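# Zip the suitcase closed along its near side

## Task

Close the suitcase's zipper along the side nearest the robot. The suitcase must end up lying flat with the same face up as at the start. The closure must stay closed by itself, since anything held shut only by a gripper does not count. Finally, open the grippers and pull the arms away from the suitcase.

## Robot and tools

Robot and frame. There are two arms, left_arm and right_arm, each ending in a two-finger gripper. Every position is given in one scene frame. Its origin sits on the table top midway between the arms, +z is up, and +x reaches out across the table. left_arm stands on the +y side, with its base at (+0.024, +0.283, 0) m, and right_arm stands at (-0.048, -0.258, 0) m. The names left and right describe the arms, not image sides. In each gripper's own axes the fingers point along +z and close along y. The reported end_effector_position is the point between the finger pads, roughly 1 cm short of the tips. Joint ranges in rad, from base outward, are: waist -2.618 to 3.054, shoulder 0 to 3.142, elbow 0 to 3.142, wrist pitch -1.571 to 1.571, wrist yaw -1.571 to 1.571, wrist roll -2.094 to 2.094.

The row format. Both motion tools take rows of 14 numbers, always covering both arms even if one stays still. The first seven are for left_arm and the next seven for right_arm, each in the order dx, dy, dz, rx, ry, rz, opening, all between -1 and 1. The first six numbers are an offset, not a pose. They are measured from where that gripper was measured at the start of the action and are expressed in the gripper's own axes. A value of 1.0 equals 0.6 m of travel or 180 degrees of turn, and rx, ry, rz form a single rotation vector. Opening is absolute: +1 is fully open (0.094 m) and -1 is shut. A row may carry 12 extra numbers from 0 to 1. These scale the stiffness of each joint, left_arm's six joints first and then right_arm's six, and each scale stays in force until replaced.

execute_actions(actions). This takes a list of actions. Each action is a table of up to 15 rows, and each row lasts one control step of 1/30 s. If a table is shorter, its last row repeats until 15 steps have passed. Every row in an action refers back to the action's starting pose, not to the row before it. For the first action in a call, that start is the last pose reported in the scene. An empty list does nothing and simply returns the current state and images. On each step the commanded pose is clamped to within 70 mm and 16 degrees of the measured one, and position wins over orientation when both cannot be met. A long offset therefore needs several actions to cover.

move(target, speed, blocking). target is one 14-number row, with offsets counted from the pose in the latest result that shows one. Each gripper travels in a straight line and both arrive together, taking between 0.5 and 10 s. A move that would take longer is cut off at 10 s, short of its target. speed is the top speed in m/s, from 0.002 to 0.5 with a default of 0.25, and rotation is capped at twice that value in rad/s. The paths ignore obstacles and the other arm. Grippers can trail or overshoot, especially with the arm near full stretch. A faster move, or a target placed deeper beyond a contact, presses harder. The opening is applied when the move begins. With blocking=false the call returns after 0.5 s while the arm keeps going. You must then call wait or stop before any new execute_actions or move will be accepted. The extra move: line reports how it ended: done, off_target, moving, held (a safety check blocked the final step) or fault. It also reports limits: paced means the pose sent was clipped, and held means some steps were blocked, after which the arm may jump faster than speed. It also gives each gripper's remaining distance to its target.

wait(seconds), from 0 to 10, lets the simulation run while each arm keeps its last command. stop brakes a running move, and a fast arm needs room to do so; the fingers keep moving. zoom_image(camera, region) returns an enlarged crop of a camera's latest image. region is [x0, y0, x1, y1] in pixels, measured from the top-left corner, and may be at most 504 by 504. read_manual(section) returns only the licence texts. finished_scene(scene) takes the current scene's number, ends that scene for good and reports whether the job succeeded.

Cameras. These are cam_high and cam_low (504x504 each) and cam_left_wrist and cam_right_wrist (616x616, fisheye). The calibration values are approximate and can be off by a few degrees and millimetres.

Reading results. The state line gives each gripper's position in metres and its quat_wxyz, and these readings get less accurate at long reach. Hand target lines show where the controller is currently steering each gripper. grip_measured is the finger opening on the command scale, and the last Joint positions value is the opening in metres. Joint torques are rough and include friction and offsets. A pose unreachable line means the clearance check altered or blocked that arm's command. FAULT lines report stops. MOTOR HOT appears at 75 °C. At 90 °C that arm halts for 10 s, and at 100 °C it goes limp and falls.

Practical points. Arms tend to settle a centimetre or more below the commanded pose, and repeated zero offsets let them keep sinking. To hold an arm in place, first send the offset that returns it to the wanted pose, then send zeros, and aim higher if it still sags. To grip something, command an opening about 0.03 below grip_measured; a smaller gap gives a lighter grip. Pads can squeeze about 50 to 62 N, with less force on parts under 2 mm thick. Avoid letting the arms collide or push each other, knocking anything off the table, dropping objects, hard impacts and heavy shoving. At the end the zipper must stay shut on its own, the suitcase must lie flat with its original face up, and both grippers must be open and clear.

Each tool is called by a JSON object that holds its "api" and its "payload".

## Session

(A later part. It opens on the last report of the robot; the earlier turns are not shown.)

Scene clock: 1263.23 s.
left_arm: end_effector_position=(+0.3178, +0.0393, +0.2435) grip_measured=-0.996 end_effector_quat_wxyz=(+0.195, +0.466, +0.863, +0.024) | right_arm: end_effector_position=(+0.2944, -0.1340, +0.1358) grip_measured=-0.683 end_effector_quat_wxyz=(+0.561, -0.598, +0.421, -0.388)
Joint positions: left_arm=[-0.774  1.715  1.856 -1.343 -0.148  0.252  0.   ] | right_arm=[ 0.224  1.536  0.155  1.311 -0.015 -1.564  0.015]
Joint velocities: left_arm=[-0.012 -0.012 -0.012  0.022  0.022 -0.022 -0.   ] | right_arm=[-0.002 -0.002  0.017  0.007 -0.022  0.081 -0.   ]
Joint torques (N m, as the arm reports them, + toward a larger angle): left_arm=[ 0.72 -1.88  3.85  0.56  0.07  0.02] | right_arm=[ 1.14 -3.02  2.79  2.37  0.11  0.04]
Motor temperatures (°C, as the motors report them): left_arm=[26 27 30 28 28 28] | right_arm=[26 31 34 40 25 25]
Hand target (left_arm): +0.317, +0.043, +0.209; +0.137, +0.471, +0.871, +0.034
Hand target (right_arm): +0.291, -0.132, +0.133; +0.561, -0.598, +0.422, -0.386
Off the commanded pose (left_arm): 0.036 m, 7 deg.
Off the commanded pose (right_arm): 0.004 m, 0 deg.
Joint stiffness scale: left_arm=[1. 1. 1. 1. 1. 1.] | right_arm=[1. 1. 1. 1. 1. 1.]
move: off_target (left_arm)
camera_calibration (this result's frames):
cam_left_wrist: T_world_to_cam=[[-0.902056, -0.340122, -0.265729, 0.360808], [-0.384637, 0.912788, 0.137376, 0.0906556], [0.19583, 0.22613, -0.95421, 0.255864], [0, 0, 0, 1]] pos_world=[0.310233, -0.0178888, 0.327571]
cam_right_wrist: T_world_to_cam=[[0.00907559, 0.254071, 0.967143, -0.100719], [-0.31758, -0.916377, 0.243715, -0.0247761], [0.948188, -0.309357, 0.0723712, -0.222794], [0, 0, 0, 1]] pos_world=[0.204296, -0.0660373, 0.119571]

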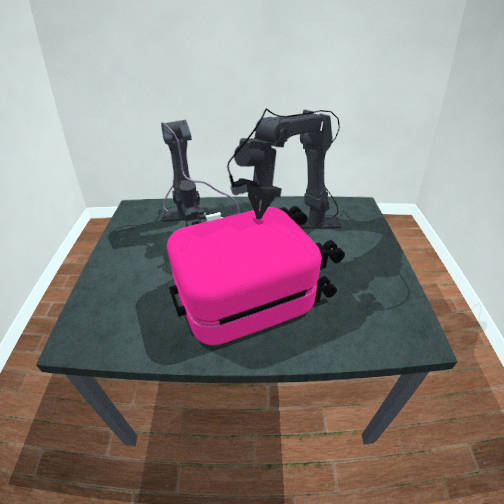

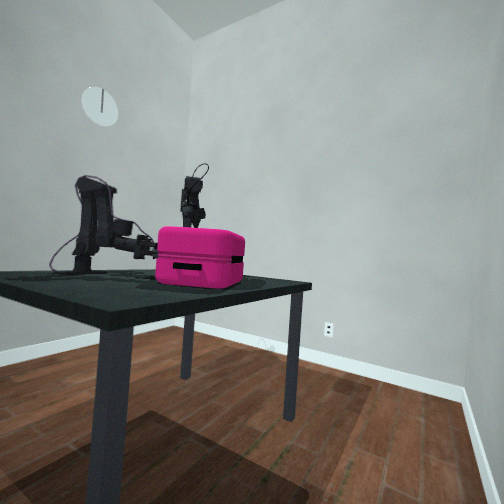

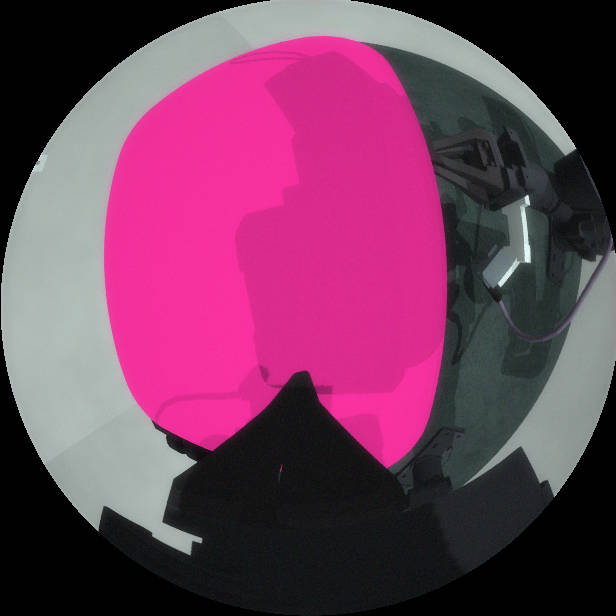

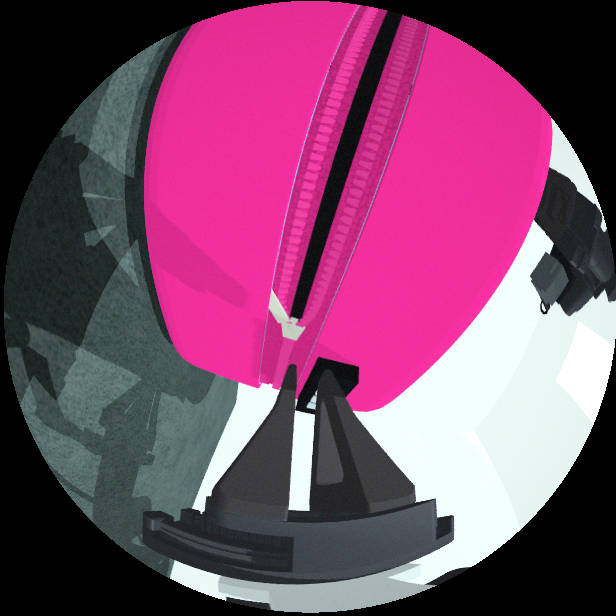

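{"api": "move", "payload": {"target": [0.02,-0.009,0.05,0.012,0.033,0.002,-1,-0.005,0.022,0.0,0.0,0,0,-0.68], "speed": 0.03}}

{"api": "zoom_image", "payload": {"camera": "cam_right_wrist", "region": [240, 260, 400, 420]}}

Scene clock: 1283.17 s.
left_arm: end_effector_position=(+0.3178, +0.0393, +0.2435) grip_measured=-0.996 end_effector_quat_wxyz=(+0.195, +0.466, +0.863, +0.024) | right_arm: end_effector_position=(+0.2977, -0.1339, +0.1271) grip_measured=-0.683 end_effector_quat_wxyz=(+0.561, -0.596, +0.420, -0.392)
Joint positions: left_arm=[-0.774  1.715  1.856 -1.343 -0.148  0.252  0.   ] | right_arm=[ 0.224  1.64   0.155  1.42  -0.01  -1.567  0.015]
Joint velocities: left_arm=[-0.007 -0.012 -0.017  0.037 -0.022 -0.051 -0.   ] | right_arm=[ 0.007  0.007  0.007 -0.007 -0.037 -0.051  0.   ]
Joint torques (N m, as the arm reports them, + toward a larger angle): left_arm=[ 0.69 -2.19  4.23  0.56  0.07 -0.01] | right_arm=[ 1.35 -3.47  1.61  2.38  0.11  0.05]
Motor temperatures (°C, as the motors report them): left_arm=[26 27 30 28 28 28] | right_arm=[26 31 33 41 25 25]
Hand target (left_arm): +0.317, +0.043, +0.212; +0.141, +0.470, +0.870, +0.033
Hand target (right_arm): +0.292, -0.132, +0.123; +0.560, -0.598, +0.421, -0.388
Off the commanded pose (left_arm): 0.033 m, 6 deg.
Off the commanded pose (right_arm): 0.007 m, 0 deg.
Joint stiffness scale: left_arm=[1. 1. 1. 1. 1. 1.] | right_arm=[1. 1. 1. 1. 1. 1.]
move: off_target (left_arm)
camera_calibration (this result's frames):
cam_left_wrist: T_world_to_cam=[[-0.902056, -0.340122, -0.265729, 0.360808], [-0.384637, 0.912788, 0.137376, 0.0906556], [0.19583, 0.22613, -0.95421, 0.255864], [0, 0, 0, 1]] pos_world=[0.310233, -0.0178888, 0.327571]
cam_right_wrist: T_world_to_cam=[[0.00390564, 0.255652, 0.966761, -0.0905976], [-0.323876, -0.914335, 0.243097, -0.0192574], [0.946092, -0.31406, 0.0792286, -0.226126], [0, 0, 0, 1]] pos_world=[0.208052, -0.0654631, 0.110183]

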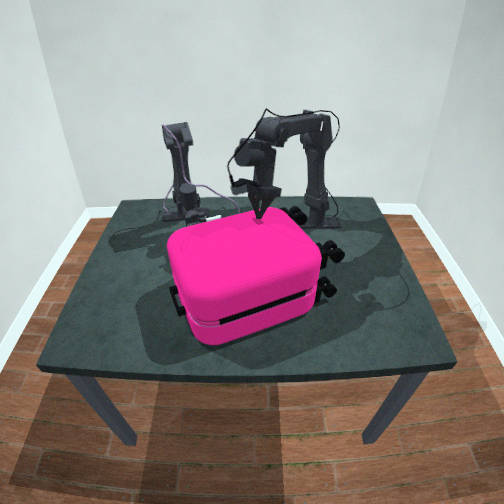

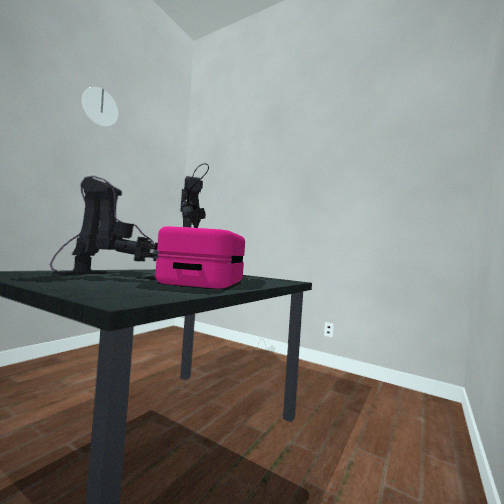

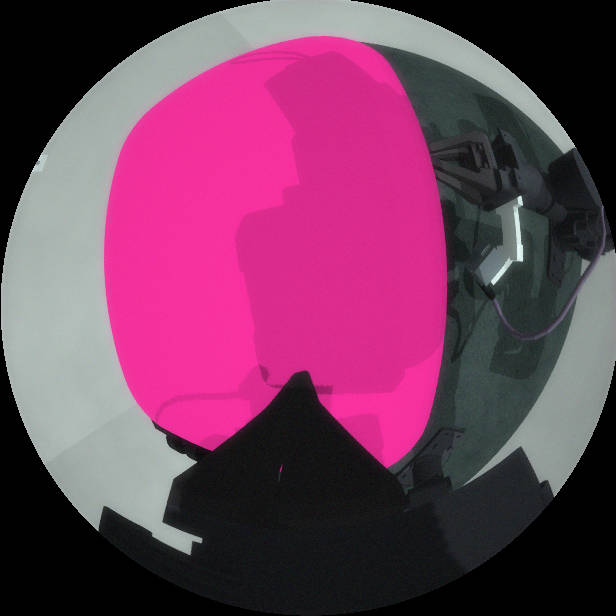

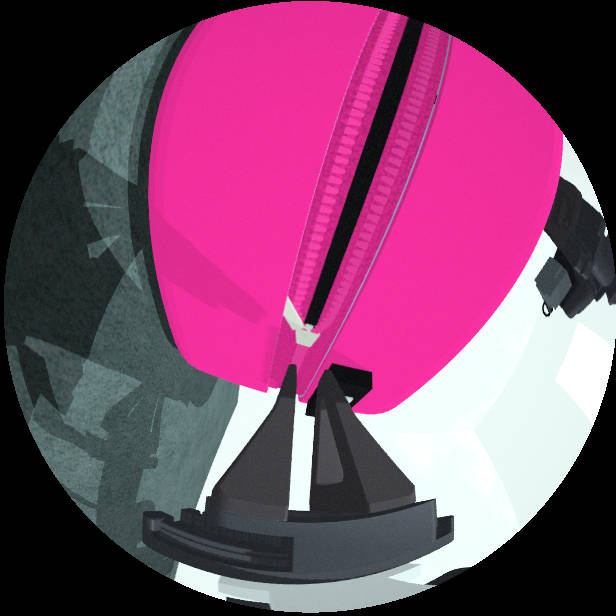

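Region (240, 260, 400, 420) of cam_right_wrist's 616x616 image, scaled by 3.150, with more detail than that image has.

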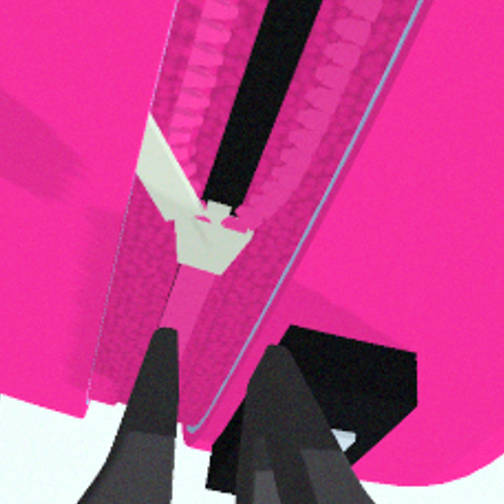

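{"api": "move", "payload": {"target": [0.02,-0.009,0.05,0.012,0.033,0.002,-1,-0.011,-0.014,0.031,0.009,0,0,-0.68], "speed": 0.02}}

{"api": "zoom_image", "payload": {"camera": "cam_right_wrist", "region": [240, 260, 400, 420]}}

Scene clock: 1299.73 s.
left_arm: end_effector_position=(+0.3178, +0.0393, +0.2435) grip_measured=-0.996 end_effector_quat_wxyz=(+0.195, +0.466, +0.863, +0.024) | right_arm: end_effector_position=(+0.3071, -0.1269, +0.1267) grip_measured=-0.683 end_effector_quat_wxyz=(+0.559, -0.596, +0.420, -0.395)
Joint positions: left_arm=[-0.774  1.715  1.856 -1.343 -0.148  0.252  0.   ] | right_arm=[ 0.244  1.682  0.198  1.422  0.014 -1.571  0.015]
Joint velocities: left_arm=[ 0.007 -0.007 -0.022  0.007 -0.037 -0.022  0.001] | right_arm=[-0.002 -0.007  0.002  0.051 -0.037  0.022 -0.   ]
Joint torques (N m, as the arm reports them, + toward a larger angle): left_arm=[ 0.75 -2.24  4.37  0.56  0.05  0.  ] | right_arm=[ 1.13 -4.05  6.12  2.2   0.07  0.05]
Motor temperatures (°C, as the motors report them): left_arm=[26 27 30 28 28 28] | right_arm=[26 31 32 41 25 25]
Hand target (left_arm): +0.317, +0.043, +0.212; +0.141, +0.470, +0.870, +0.033
Hand target (right_arm): +0.313, -0.121, +0.134; +0.569, -0.588, +0.415, -0.397
Off the commanded pose (left_arm): 0.033 m, 6 deg.
Off the commanded pose (right_arm): 0.011 m, 2 deg.
Joint stiffness scale: left_arm=[1. 1. 1. 1. 1. 1.] | right_arm=[1. 1. 1. 1. 1. 1.]
move: off_target (left_arm, right_arm)
camera_calibration (this result's frames):
cam_left_wrist: T_world_to_cam=[[-0.902056, -0.340122, -0.265729, 0.360808], [-0.384637, 0.912788, 0.137376, 0.0906556], [0.19583, 0.22613, -0.95421, 0.255864], [0, 0, 0, 1]] pos_world=[0.310233, -0.0178888, 0.327571]
cam_right_wrist: T_world_to_cam=[[0.00159373, 0.259187, 0.965826, -0.0906879], [-0.327956, -0.912274, 0.245357, -0.00851913], [0.944691, -0.31714, 0.0835482, -0.233336], [0, 0, 0, 1]] pos_world=[0.217781, -0.0582668, 0.109174]

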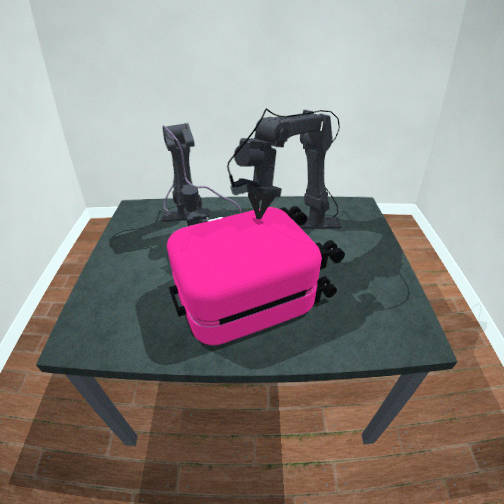

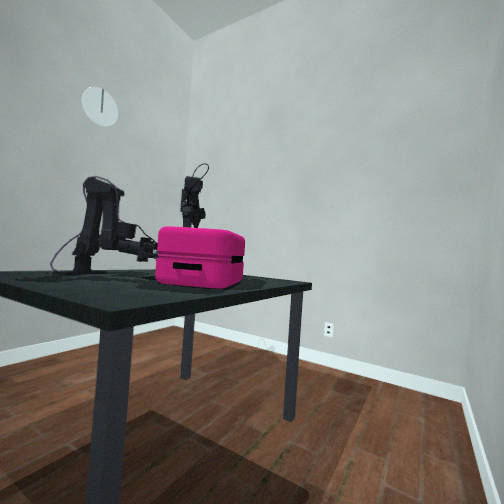

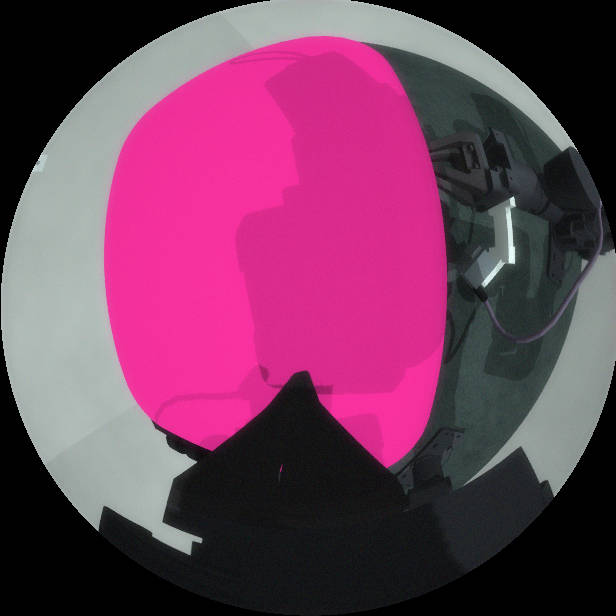

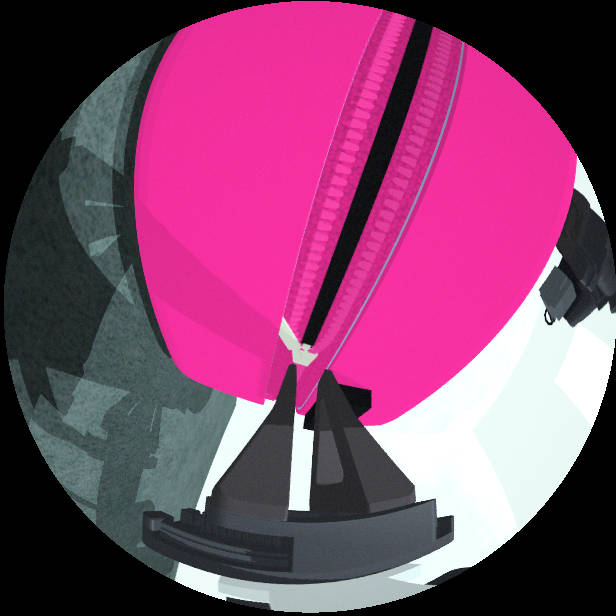

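Region (240, 260, 400, 420) of cam_right_wrist's 616x616 image, scaled by 3.150, with more detail than that image has.

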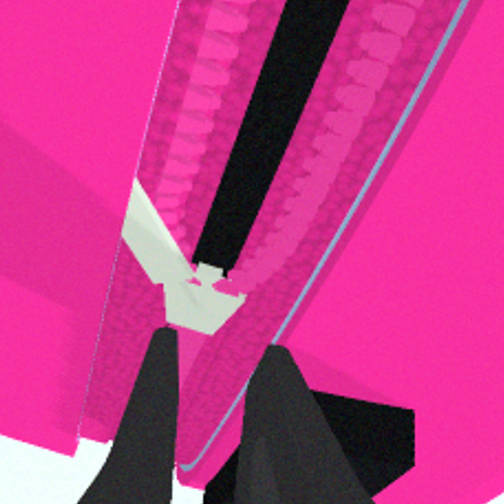

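{"api": "execute_actions", "payload": {"actions": [[[0.02,-0.009,0.05,0.012,0.033,0.002,-1,-0.004,-0.008,0.010,0.004,-0.002,0.002,-0.68],[0.02,-0.009,0.05,0.012,0.033,0.002,-1,-0.004,-0.006,0.010,0.003,-0.002,0.002,-0.68],[0.02,-0.009,0.05,0.012,0.033,0.002,-1,-0.004,-0.004,0.010,0.001,-0.002,0.002,-0.68],[0.02,-0.009,0.05,0.012,0.033,0.002,-1,-0.004,-0.002,0.010,0.0,-0.002,0.002,-0.68],[0.02,-0.009,0.05,0.012,0.033,0.002,-1,-0.004,0.0,0.010,-0.002,-0.002,0.002,-0.68],[0.02,-0.009,0.05,0.012,0.033,0.002,-1,-0.004,0.002,0.010,-0.003,-0.002,0.002,-0.68],[0.02,-0.009,0.05,0.012,0.033,0.002,-1,-0.004,0.0037,0.010,-0.0043,-0.002,0.002,-0.68]]]}}

{"api": "wait", "payload": {"seconds": 0.5}}

{"api": "zoom_image", "payload": {"camera": "cam_right_wrist", "region": [240, 260, 400, 420]}}

Scene clock: 1313.30 s.
left_arm: end_effector_position=(+0.3178, +0.0393, +0.2435) grip_measured=-0.996 end_effector_quat_wxyz=(+0.195, +0.466, +0.863, +0.024) | right_arm: end_effector_position=(+0.3067, -0.1271, +0.1212) grip_measured=-0.683 end_effector_quat_wxyz=(-0.553, +0.602, -0.424, +0.390)
Joint positions: left_arm=[-0.774  1.715  1.856 -1.343 -0.148  0.252  0.   ] | right_arm=[ 0.244  1.682  0.198  1.4    0.015 -1.571  0.015]
Joint velocities: left_arm=[-0.032  0.002 -0.007 -0.022 -0.007 -0.022  0.001] | right_arm=[-0.027 -0.007 -0.002 -0.051 -0.007 -0.081 -0.   ]
Joint torques (N m, as the arm reports them, + toward a larger angle): left_arm=[ 0.7  -2.18  4.28  0.55  0.06  0.  ] | right_arm=[ 0.5  -4.22  5.6   2.07 -0.01  0.06]
Motor temperatures (°C, as the motors report them): left_arm=[26 27 30 28 28 28] | right_arm=[26 31 32 41 25 25]
Hand target (left_arm): +0.317, +0.043, +0.212; +0.141, +0.470, +0.870, +0.033
Hand target (right_arm): +0.312, -0.123, +0.124; -0.558, +0.599, -0.423, +0.388
Off the commanded pose (left_arm): 0.033 m, 6 deg.
Off the commanded pose (right_arm): 0.007 m, 1 deg.
Joint stiffness scale: left_arm=[1. 1. 1. 1. 1. 1.] | right_arm=[1. 1. 1. 1. 1. 1.]
camera_calibration (this result's frames):
cam_left_wrist: T_world_to_cam=[[-0.902056, -0.340122, -0.265729, 0.360808], [-0.384637, 0.912788, 0.137376, 0.0906556], [0.19583, 0.22613, -0.95421, 0.255864], [0, 0, 0, 1]] pos_world=[0.310233, -0.0178888, 0.327571]
cam_right_wrist: T_world_to_cam=[[0.021686, 0.266661, 0.963546, -0.0902726], [-0.323075, -0.910195, 0.259167, -0.0103853], [0.946125, -0.316918, 0.0664131, -0.230939], [0, 0, 0, 1]] pos_world=[0.2171, -0.0585694, 0.105011]

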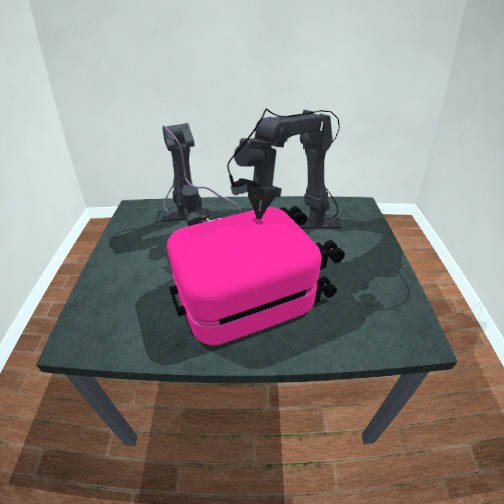

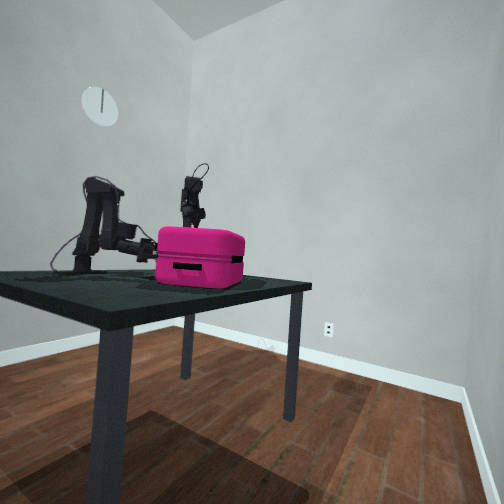

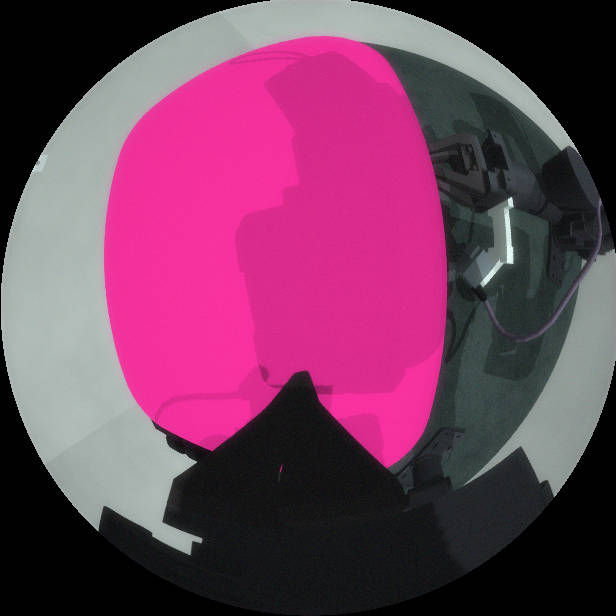

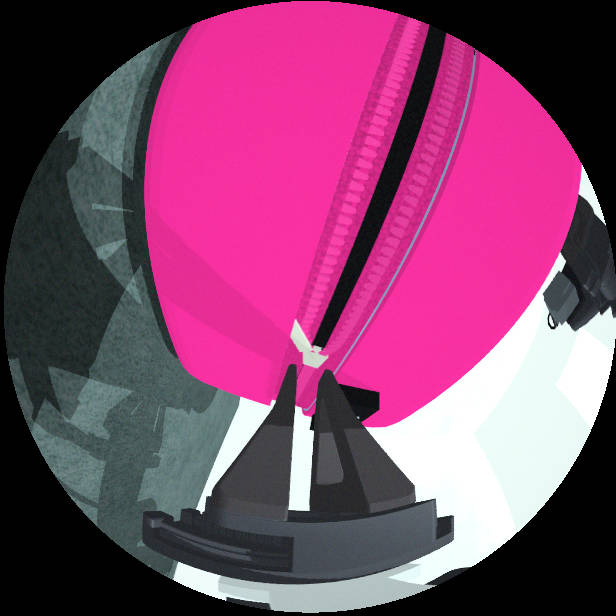

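Scene clock: 1313.80 s.
left_arm: end_effector_position=(+0.3178, +0.0393, +0.2435) grip_measured=-0.996 end_effector_quat_wxyz=(+0.195, +0.466, +0.863, +0.024) | right_arm: end_effector_position=(+0.3067, -0.1272, +0.1207) grip_measured=-0.683 end_effector_quat_wxyz=(-0.552, +0.602, -0.425, +0.390)
Joint positions: left_arm=[-0.774  1.715  1.856 -1.343 -0.148  0.252  0.   ] | right_arm=[ 0.244  1.682  0.198  1.398  0.015 -1.571  0.015]
Joint velocities: left_arm=[-0.002  0.007  0.017  0.037  0.037  0.022 -0.001] | right_arm=[-0.002  0.002 -0.017 -0.022 -0.066  0.037 -0.   ]
Joint torques (N m, as the arm reports them, + toward a larger angle): left_arm=[ 0.73 -2.22  4.31  0.57  0.03  0.01] | right_arm=[ 0.47 -4.23  5.63  2.09 -0.01  0.06]
Motor temperatures (°C, as the motors report them): left_arm=[26 27 30 28 28 28] | right_arm=[26 31 32 41 25 25]
Hand target (left_arm): +0.317, +0.043, +0.212; +0.141, +0.470, +0.870, +0.033
Hand target (right_arm): +0.312, -0.123, +0.124; -0.558, +0.599, -0.423, +0.388
Off the commanded pose (left_arm): 0.033 m, 6 deg.
Off the commanded pose (right_arm): 0.008 m, 1 deg.
Joint stiffness scale: left_arm=[1. 1. 1. 1. 1. 1.] | right_arm=[1. 1. 1. 1. 1. 1.]
wait: 0.50 s; at rest by 0.17 s
camera_calibration (this result's frames):
cam_left_wrist: T_world_to_cam=[[-0.902056, -0.340122, -0.265729, 0.360808], [-0.384637, 0.912788, 0.137376, 0.0906556], [0.19583, 0.22613, -0.95421, 0.255864], [0, 0, 0, 1]] pos_world=[0.310233, -0.0178888, 0.327571]
cam_right_wrist: T_world_to_cam=[[0.023408, 0.267303, 0.963328, -0.0902329], [-0.322611, -0.910022, 0.26035, -0.0105514], [0.946242, -0.316875, 0.064933, -0.230728], [0, 0, 0, 1]] pos_world=[0.217033, -0.0585943, 0.104653]

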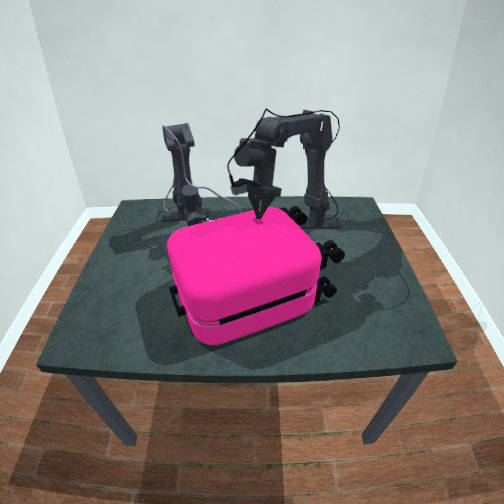

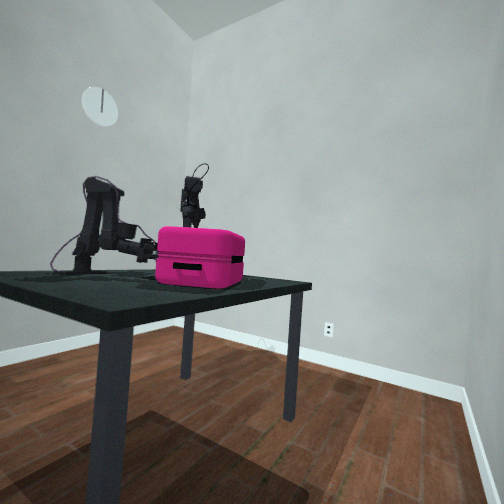

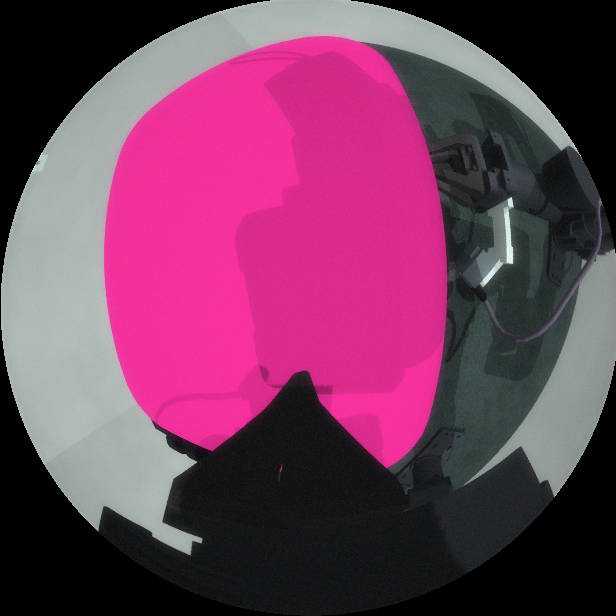

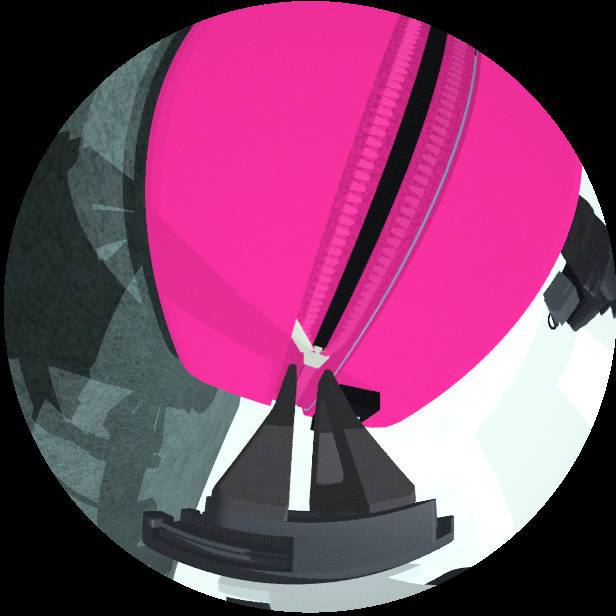

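Region (240, 260, 400, 420) of cam_right_wrist's 616x616 image, scaled by 3.150, with more detail than that image has.

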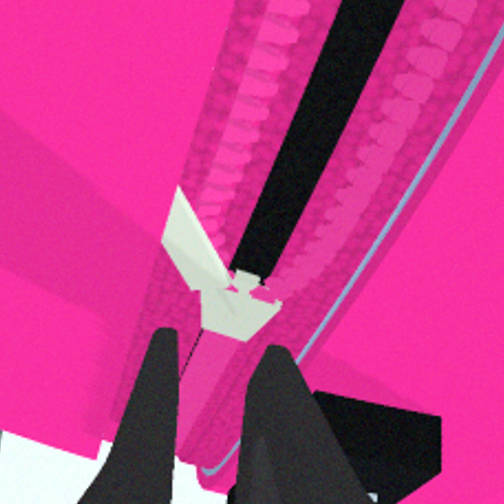

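{"api": "move", "payload": {"target": [0.02,-0.009,0.05,0.012,0.033,0.002,-1,-0.003,-0.018,0.022,0.010,-0.002,0.002,-0.68], "speed": 0.015}}

{"api": "zoom_image", "payload": {"camera": "cam_right_wrist", "region": [240, 260, 400, 420]}}

Scene clock: 1334.17 s.
left_arm: end_effector_position=(+0.3178, +0.0393, +0.2435) grip_measured=-0.996 end_effector_quat_wxyz=(+0.195, +0.466, +0.863, +0.024) | right_arm: end_effector_position=(+0.3121, -0.1251, +0.1249) grip_measured=-0.683 end_effector_quat_wxyz=(-0.554, +0.600, -0.422, +0.393)
Joint positions: left_arm=[-0.774  1.715  1.856 -1.343 -0.148  0.252  0.   ] | right_arm=[ 0.244  1.682  0.222  1.383  0.015 -1.573  0.015]
Joint velocities: left_arm=[-0.022 -0.007  0.007 -0.081  0.037 -0.007  0.001] | right_arm=[-0.012 -0.017 -0.012 -0.081 -0.081 -0.022  0.   ]
Joint torques (N m, as the arm reports them, + toward a larger angle): left_arm=[ 0.77 -2.26  4.33  0.57  0.06 -0.01] | right_arm=[ 0.25 -3.43  6.31  2.28 -0.06  0.09]
Motor temperatures (°C, as the motors report them): left_arm=[26 27 30 28 28 28] | right_arm=[26 31 33 41 25 25]
Hand target (left_arm): +0.317, +0.043, +0.212; +0.141, +0.470, +0.870, +0.033
Hand target (right_arm): +0.319, -0.121, +0.130; +0.564, -0.594, +0.419, -0.393
Off the commanded pose (left_arm): 0.033 m, 6 deg.
Off the commanded pose (right_arm): 0.010 m, 1 deg.
Joint stiffness scale: left_arm=[1. 1. 1. 1. 1. 1.] | right_arm=[1. 1. 1. 1. 1. 1.]
move: off_target (left_arm)
camera_calibration (this result's frames):
cam_left_wrist: T_world_to_cam=[[-0.902056, -0.340122, -0.265729, 0.360808], [-0.384637, 0.912788, 0.137376, 0.0906556], [0.19583, 0.22613, -0.95421, 0.255864], [0, 0, 0, 1]] pos_world=[0.310233, -0.0178888, 0.327571]
cam_right_wrist: T_world_to_cam=[[0.0145685, 0.266771, 0.96365, -0.0922549], [-0.324769, -0.910236, 0.256894, -0.00695513], [0.945681, -0.316707, 0.0733783, -0.236362], [0, 0, 0, 1]] pos_world=[0.222608, -0.0565774, 0.108032]

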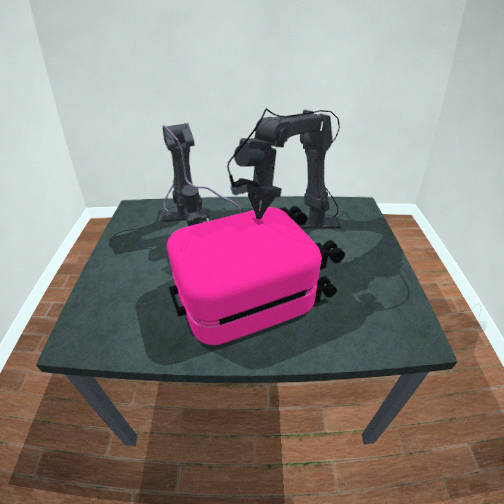

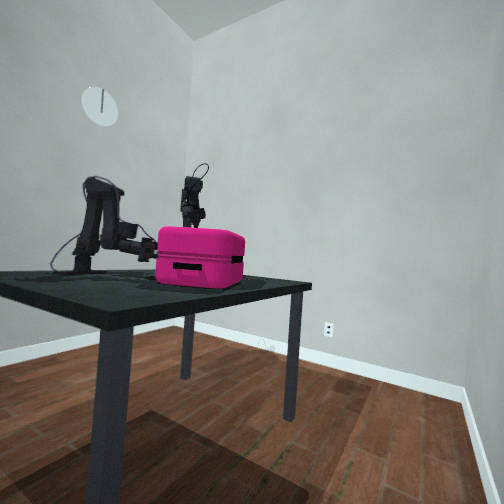

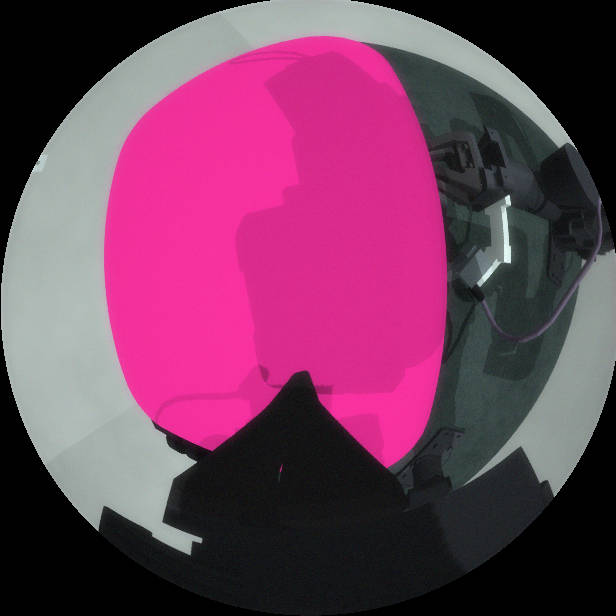

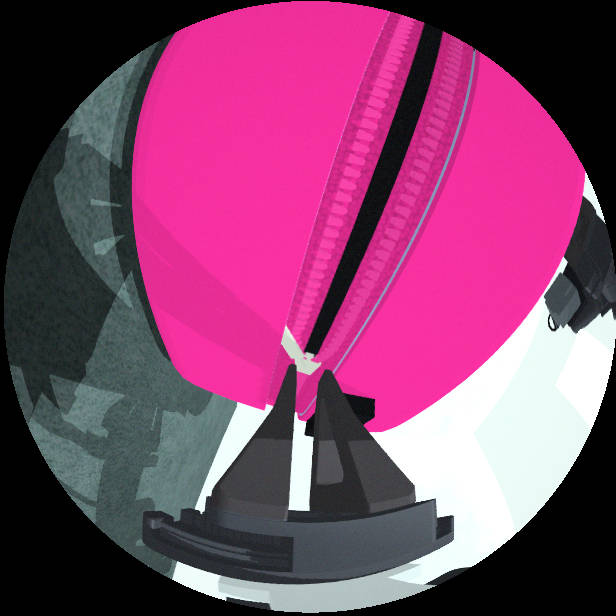

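Region (240, 260, 400, 420) of cam_right_wrist's 616x616 image, scaled by 3.150, with more detail than that image has.

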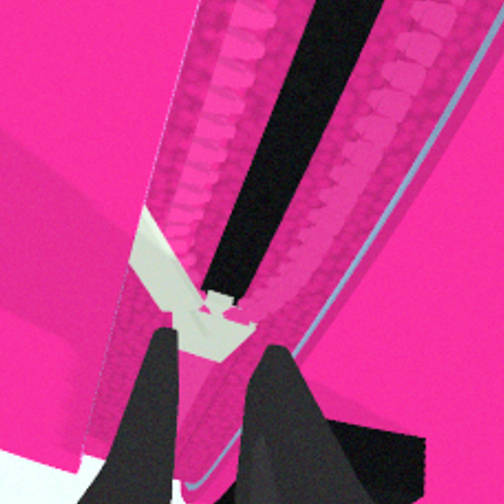

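{"api": "execute_actions", "payload": {"actions": [[[0.02,-0.009,0.05,0.012,0.033,0.002,-1,-0.002,-0.006,0.0125,0.004,-0.002,0.003,-0.68],[0.02,-0.009,0.05,0.012,0.033,0.002,-1,-0.002,-0.003,0.0125,0.002,-0.002,0.003,-0.68],[0.02,-0.009,0.05,0.012,0.033,0.002,-1,-0.002,0.0,0.0125,0.0,-0.002,0.003,-0.68],[0.02,-0.009,0.05,0.012,0.033,0.002,-1,-0.002,0.0023,0.0125,-0.002,-0.002,0.003,-0.68]]]}}

{"api": "zoom_image", "payload": {"camera": "cam_right_wrist", "region": [240, 260, 400, 420]}}

Scene clock: 1345.20 s.
left_arm: end_effector_position=(+0.3178, +0.0393, +0.2435) grip_measured=-0.996 end_effector_quat_wxyz=(+0.195, +0.466, +0.863, +0.024) | right_arm: end_effector_position=(+0.3120, -0.1252, +0.1230) grip_measured=-0.683 end_effector_quat_wxyz=(-0.552, +0.603, -0.424, +0.391)
Joint positions: left_arm=[-0.774  1.715  1.856 -1.343 -0.148  0.252  0.   ] | right_arm=[ 0.244  1.682  0.222  1.375  0.015 -1.573  0.015]
Joint velocities: left_arm=[ 0.002  0.022 -0.012 -0.022 -0.066 -0.007  0.001] | right_arm=[-0.012 -0.002 -0.017  0.037  0.051 -0.007  0.   ]
Joint torques (N m, as the arm reports them, + toward a larger angle): left_arm=[ 0.78 -2.19  4.33  0.58  0.07  0.  ] | right_arm=[ 0.01 -3.3   6.22  2.08 -0.09  0.09]
Motor temperatures (°C, as the motors report them): left_arm=[26 27 30 28 28 28] | right_arm=[26 31 33 41 25 25]
Hand target (left_arm): +0.317, +0.043, +0.212; +0.141, +0.470, +0.870, +0.033
Hand target (right_arm): +0.318, -0.122, +0.123; -0.555, +0.602, -0.424, +0.387
Off the commanded pose (left_arm): 0.033 m, 6 deg.
Off the commanded pose (right_arm): 0.008 m, 1 deg.
Joint stiffness scale: left_arm=[1. 1. 1. 1. 1. 1.] | right_arm=[1. 1. 1. 1. 1. 1.]
camera_calibration (this result's frames):
cam_left_wrist: T_world_to_cam=[[-0.902056, -0.340122, -0.265729, 0.360808], [-0.384637, 0.912788, 0.137376, 0.0906556], [0.19583, 0.22613, -0.95421, 0.255864], [0, 0, 0, 1]] pos_world=[0.310233, -0.0178888, 0.327571]
cam_right_wrist: T_world_to_cam=[[0.0214549, 0.269337, 0.962807, -0.0921403], [-0.322916, -0.909546, 0.261633, -0.00764091], [0.946184, -0.316519, 0.0674589, -0.235509], [0, 0, 0, 1]] pos_world=[0.222344, -0.0566759, 0.1066]

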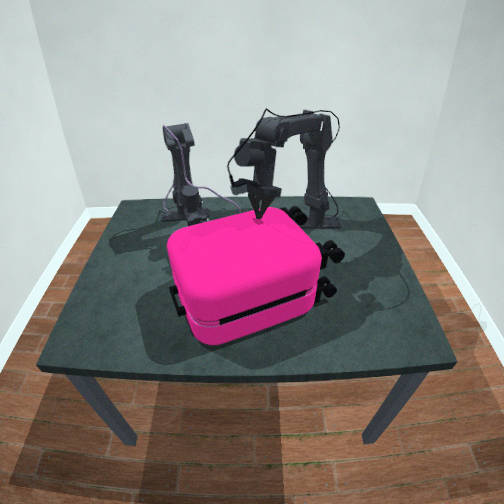

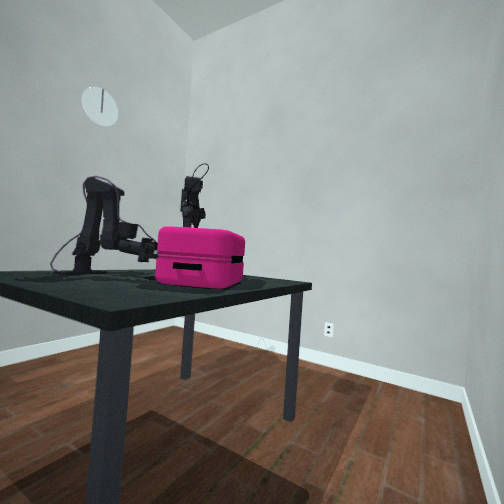

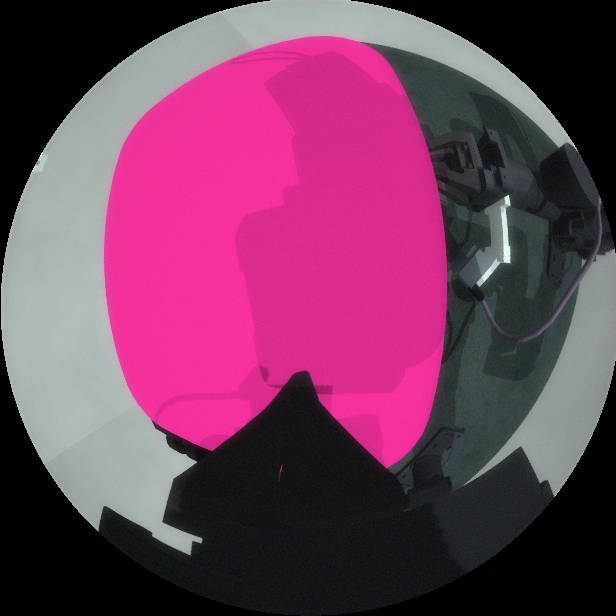

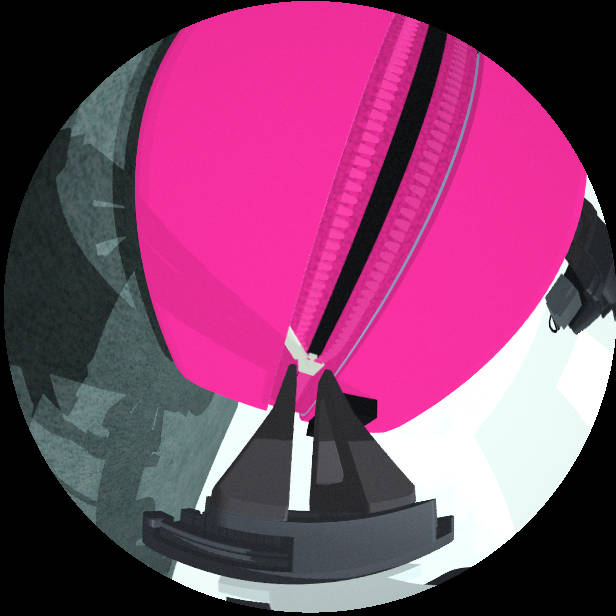

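Region (240, 260, 400, 420) of cam_right_wrist's 616x616 image, scaled by 3.150, with more detail than that image has.

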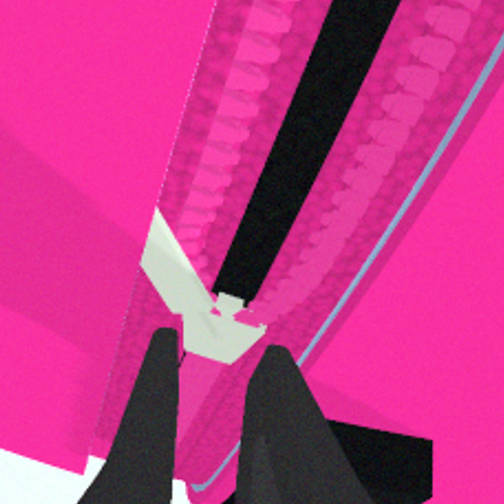

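{"api": "execute_actions", "payload": {"actions": [[[0.02,-0.009,0.05,0.012,0.033,0.002,-1,-0.002,-0.002,0.013,0.001,-0.002,0.003,-0.68],[0.02,-0.009,0.05,0.012,0.033,0.002,-1,-0.002,-0.003,0.015,0.002,-0.002,0.003,-0.68],[0.02,-0.009,0.05,0.012,0.033,0.002,-1,-0.002,-0.004,0.017,0.002,-0.002,0.003,-0.68],[0.02,-0.009,0.05,0.012,0.033,0.002,-1,-0.002,-0.005,0.019,0.002,-0.002,0.003,-0.68],[0.02,-0.009,0.05,0.012,0.033,0.002,-1,-0.002,-0.006,0.021,0.002,-0.002,0.003,-0.68],[0.02,-0.009,0.05,0.012,0.033,0.002,-1,-0.002,-0.007,0.023,0.003,-0.002,0.003,-0.68]]]}}

{"api": "zoom_image", "payload": {"camera": "cam_right_wrist", "region": [240, 260, 400, 420]}}

Scene clock: 1356.63 s.
left_arm: end_effector_position=(+0.3178, +0.0393, +0.2435) grip_measured=-0.996 end_effector_quat_wxyz=(+0.195, +0.466, +0.863, +0.024) | right_arm: end_effector_position=(+0.3140, -0.1244, +0.1216) grip_measured=-0.683 end_effector_quat_wxyz=(-0.551, +0.604, -0.424, +0.390)
Joint positions: left_arm=[-0.774  1.715  1.856 -1.343 -0.148  0.252  0.   ] | right_arm=[ 0.244  1.692  0.23   1.373  0.015 -1.573  0.015]
Joint velocities: left_arm=[-0.002 -0.007  0.002  0.022 -0.066  0.037 -0.   ] | right_arm=[-0.022  0.017  0.012 -0.037  0.007  0.037  0.   ]
Joint torques (N m, as the arm reports them, + toward a larger angle): left_arm=[ 0.71 -2.3   4.21  0.57  0.08 -0.02] | right_arm=[ 0.06 -3.58  7.75  1.99 -0.1   0.08]
Motor temperatures (°C, as the motors report them): left_arm=[26 27 30 28 28 28] | right_arm=[26 31 33 41 25 25]
Hand target (left_arm): +0.317, +0.043, +0.212; +0.141, +0.470, +0.870, +0.033
Hand target (right_arm): +0.324, -0.119, +0.126; -0.558, +0.599, -0.423, +0.388
Off the commanded pose (left_arm): 0.033 m, 6 deg.
Off the commanded pose (right_arm): 0.013 m, 1 deg.
Joint stiffness scale: left_arm=[1. 1. 1. 1. 1. 1.] | right_arm=[1. 1. 1. 1. 1. 1.]
camera_calibration (this result's frames):
cam_left_wrist: T_world_to_cam=[[-0.902056, -0.340122, -0.265729, 0.360808], [-0.384637, 0.912788, 0.137376, 0.0906556], [0.19583, 0.22613, -0.95421, 0.255864], [0, 0, 0, 1]] pos_world=[0.310233, -0.0178888, 0.327571]
cam_right_wrist: T_world_to_cam=[[0.0248959, 0.270619, 0.962365, -0.0918832], [-0.321976, -0.909196, 0.263997, -0.00646389], [0.94642, -0.316431, 0.0644978, -0.236797], [0, 0, 0, 1]] pos_world=[0.224315, -0.0559414, 0.105404]

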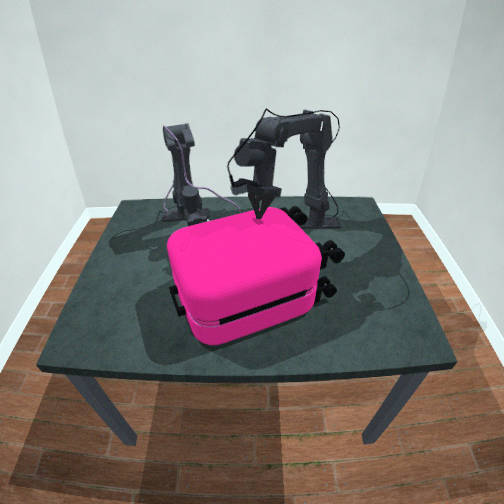

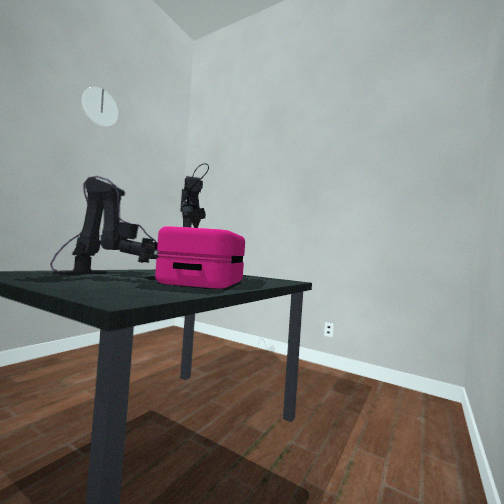

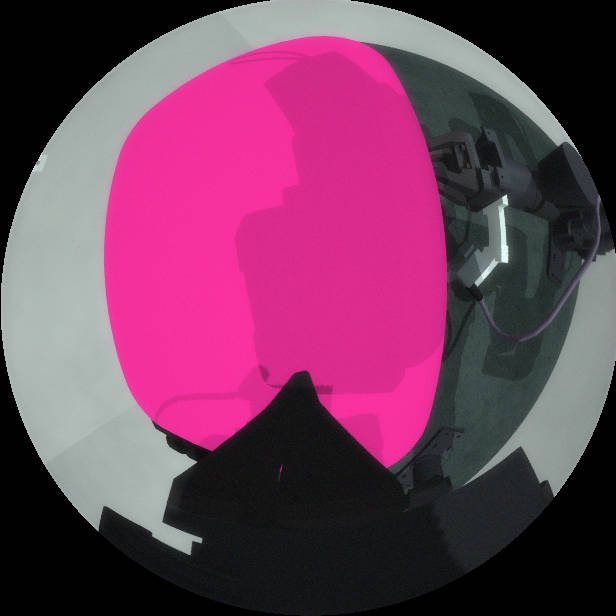

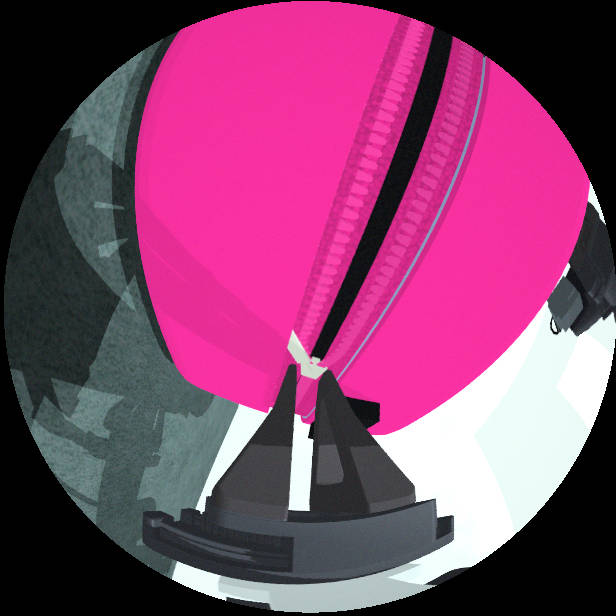

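Region (240, 260, 400, 420) of cam_right_wrist's 616x616 image, scaled by 3.150, with more detail than that image has.

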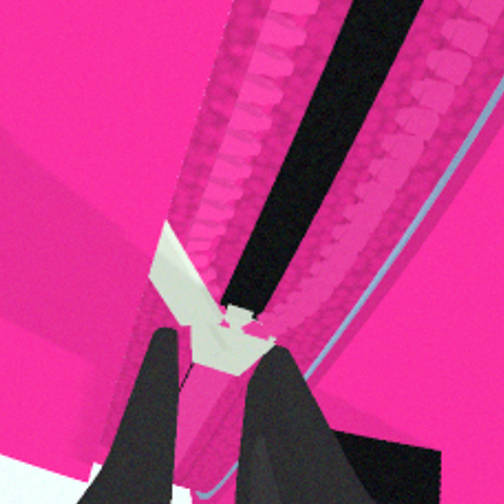

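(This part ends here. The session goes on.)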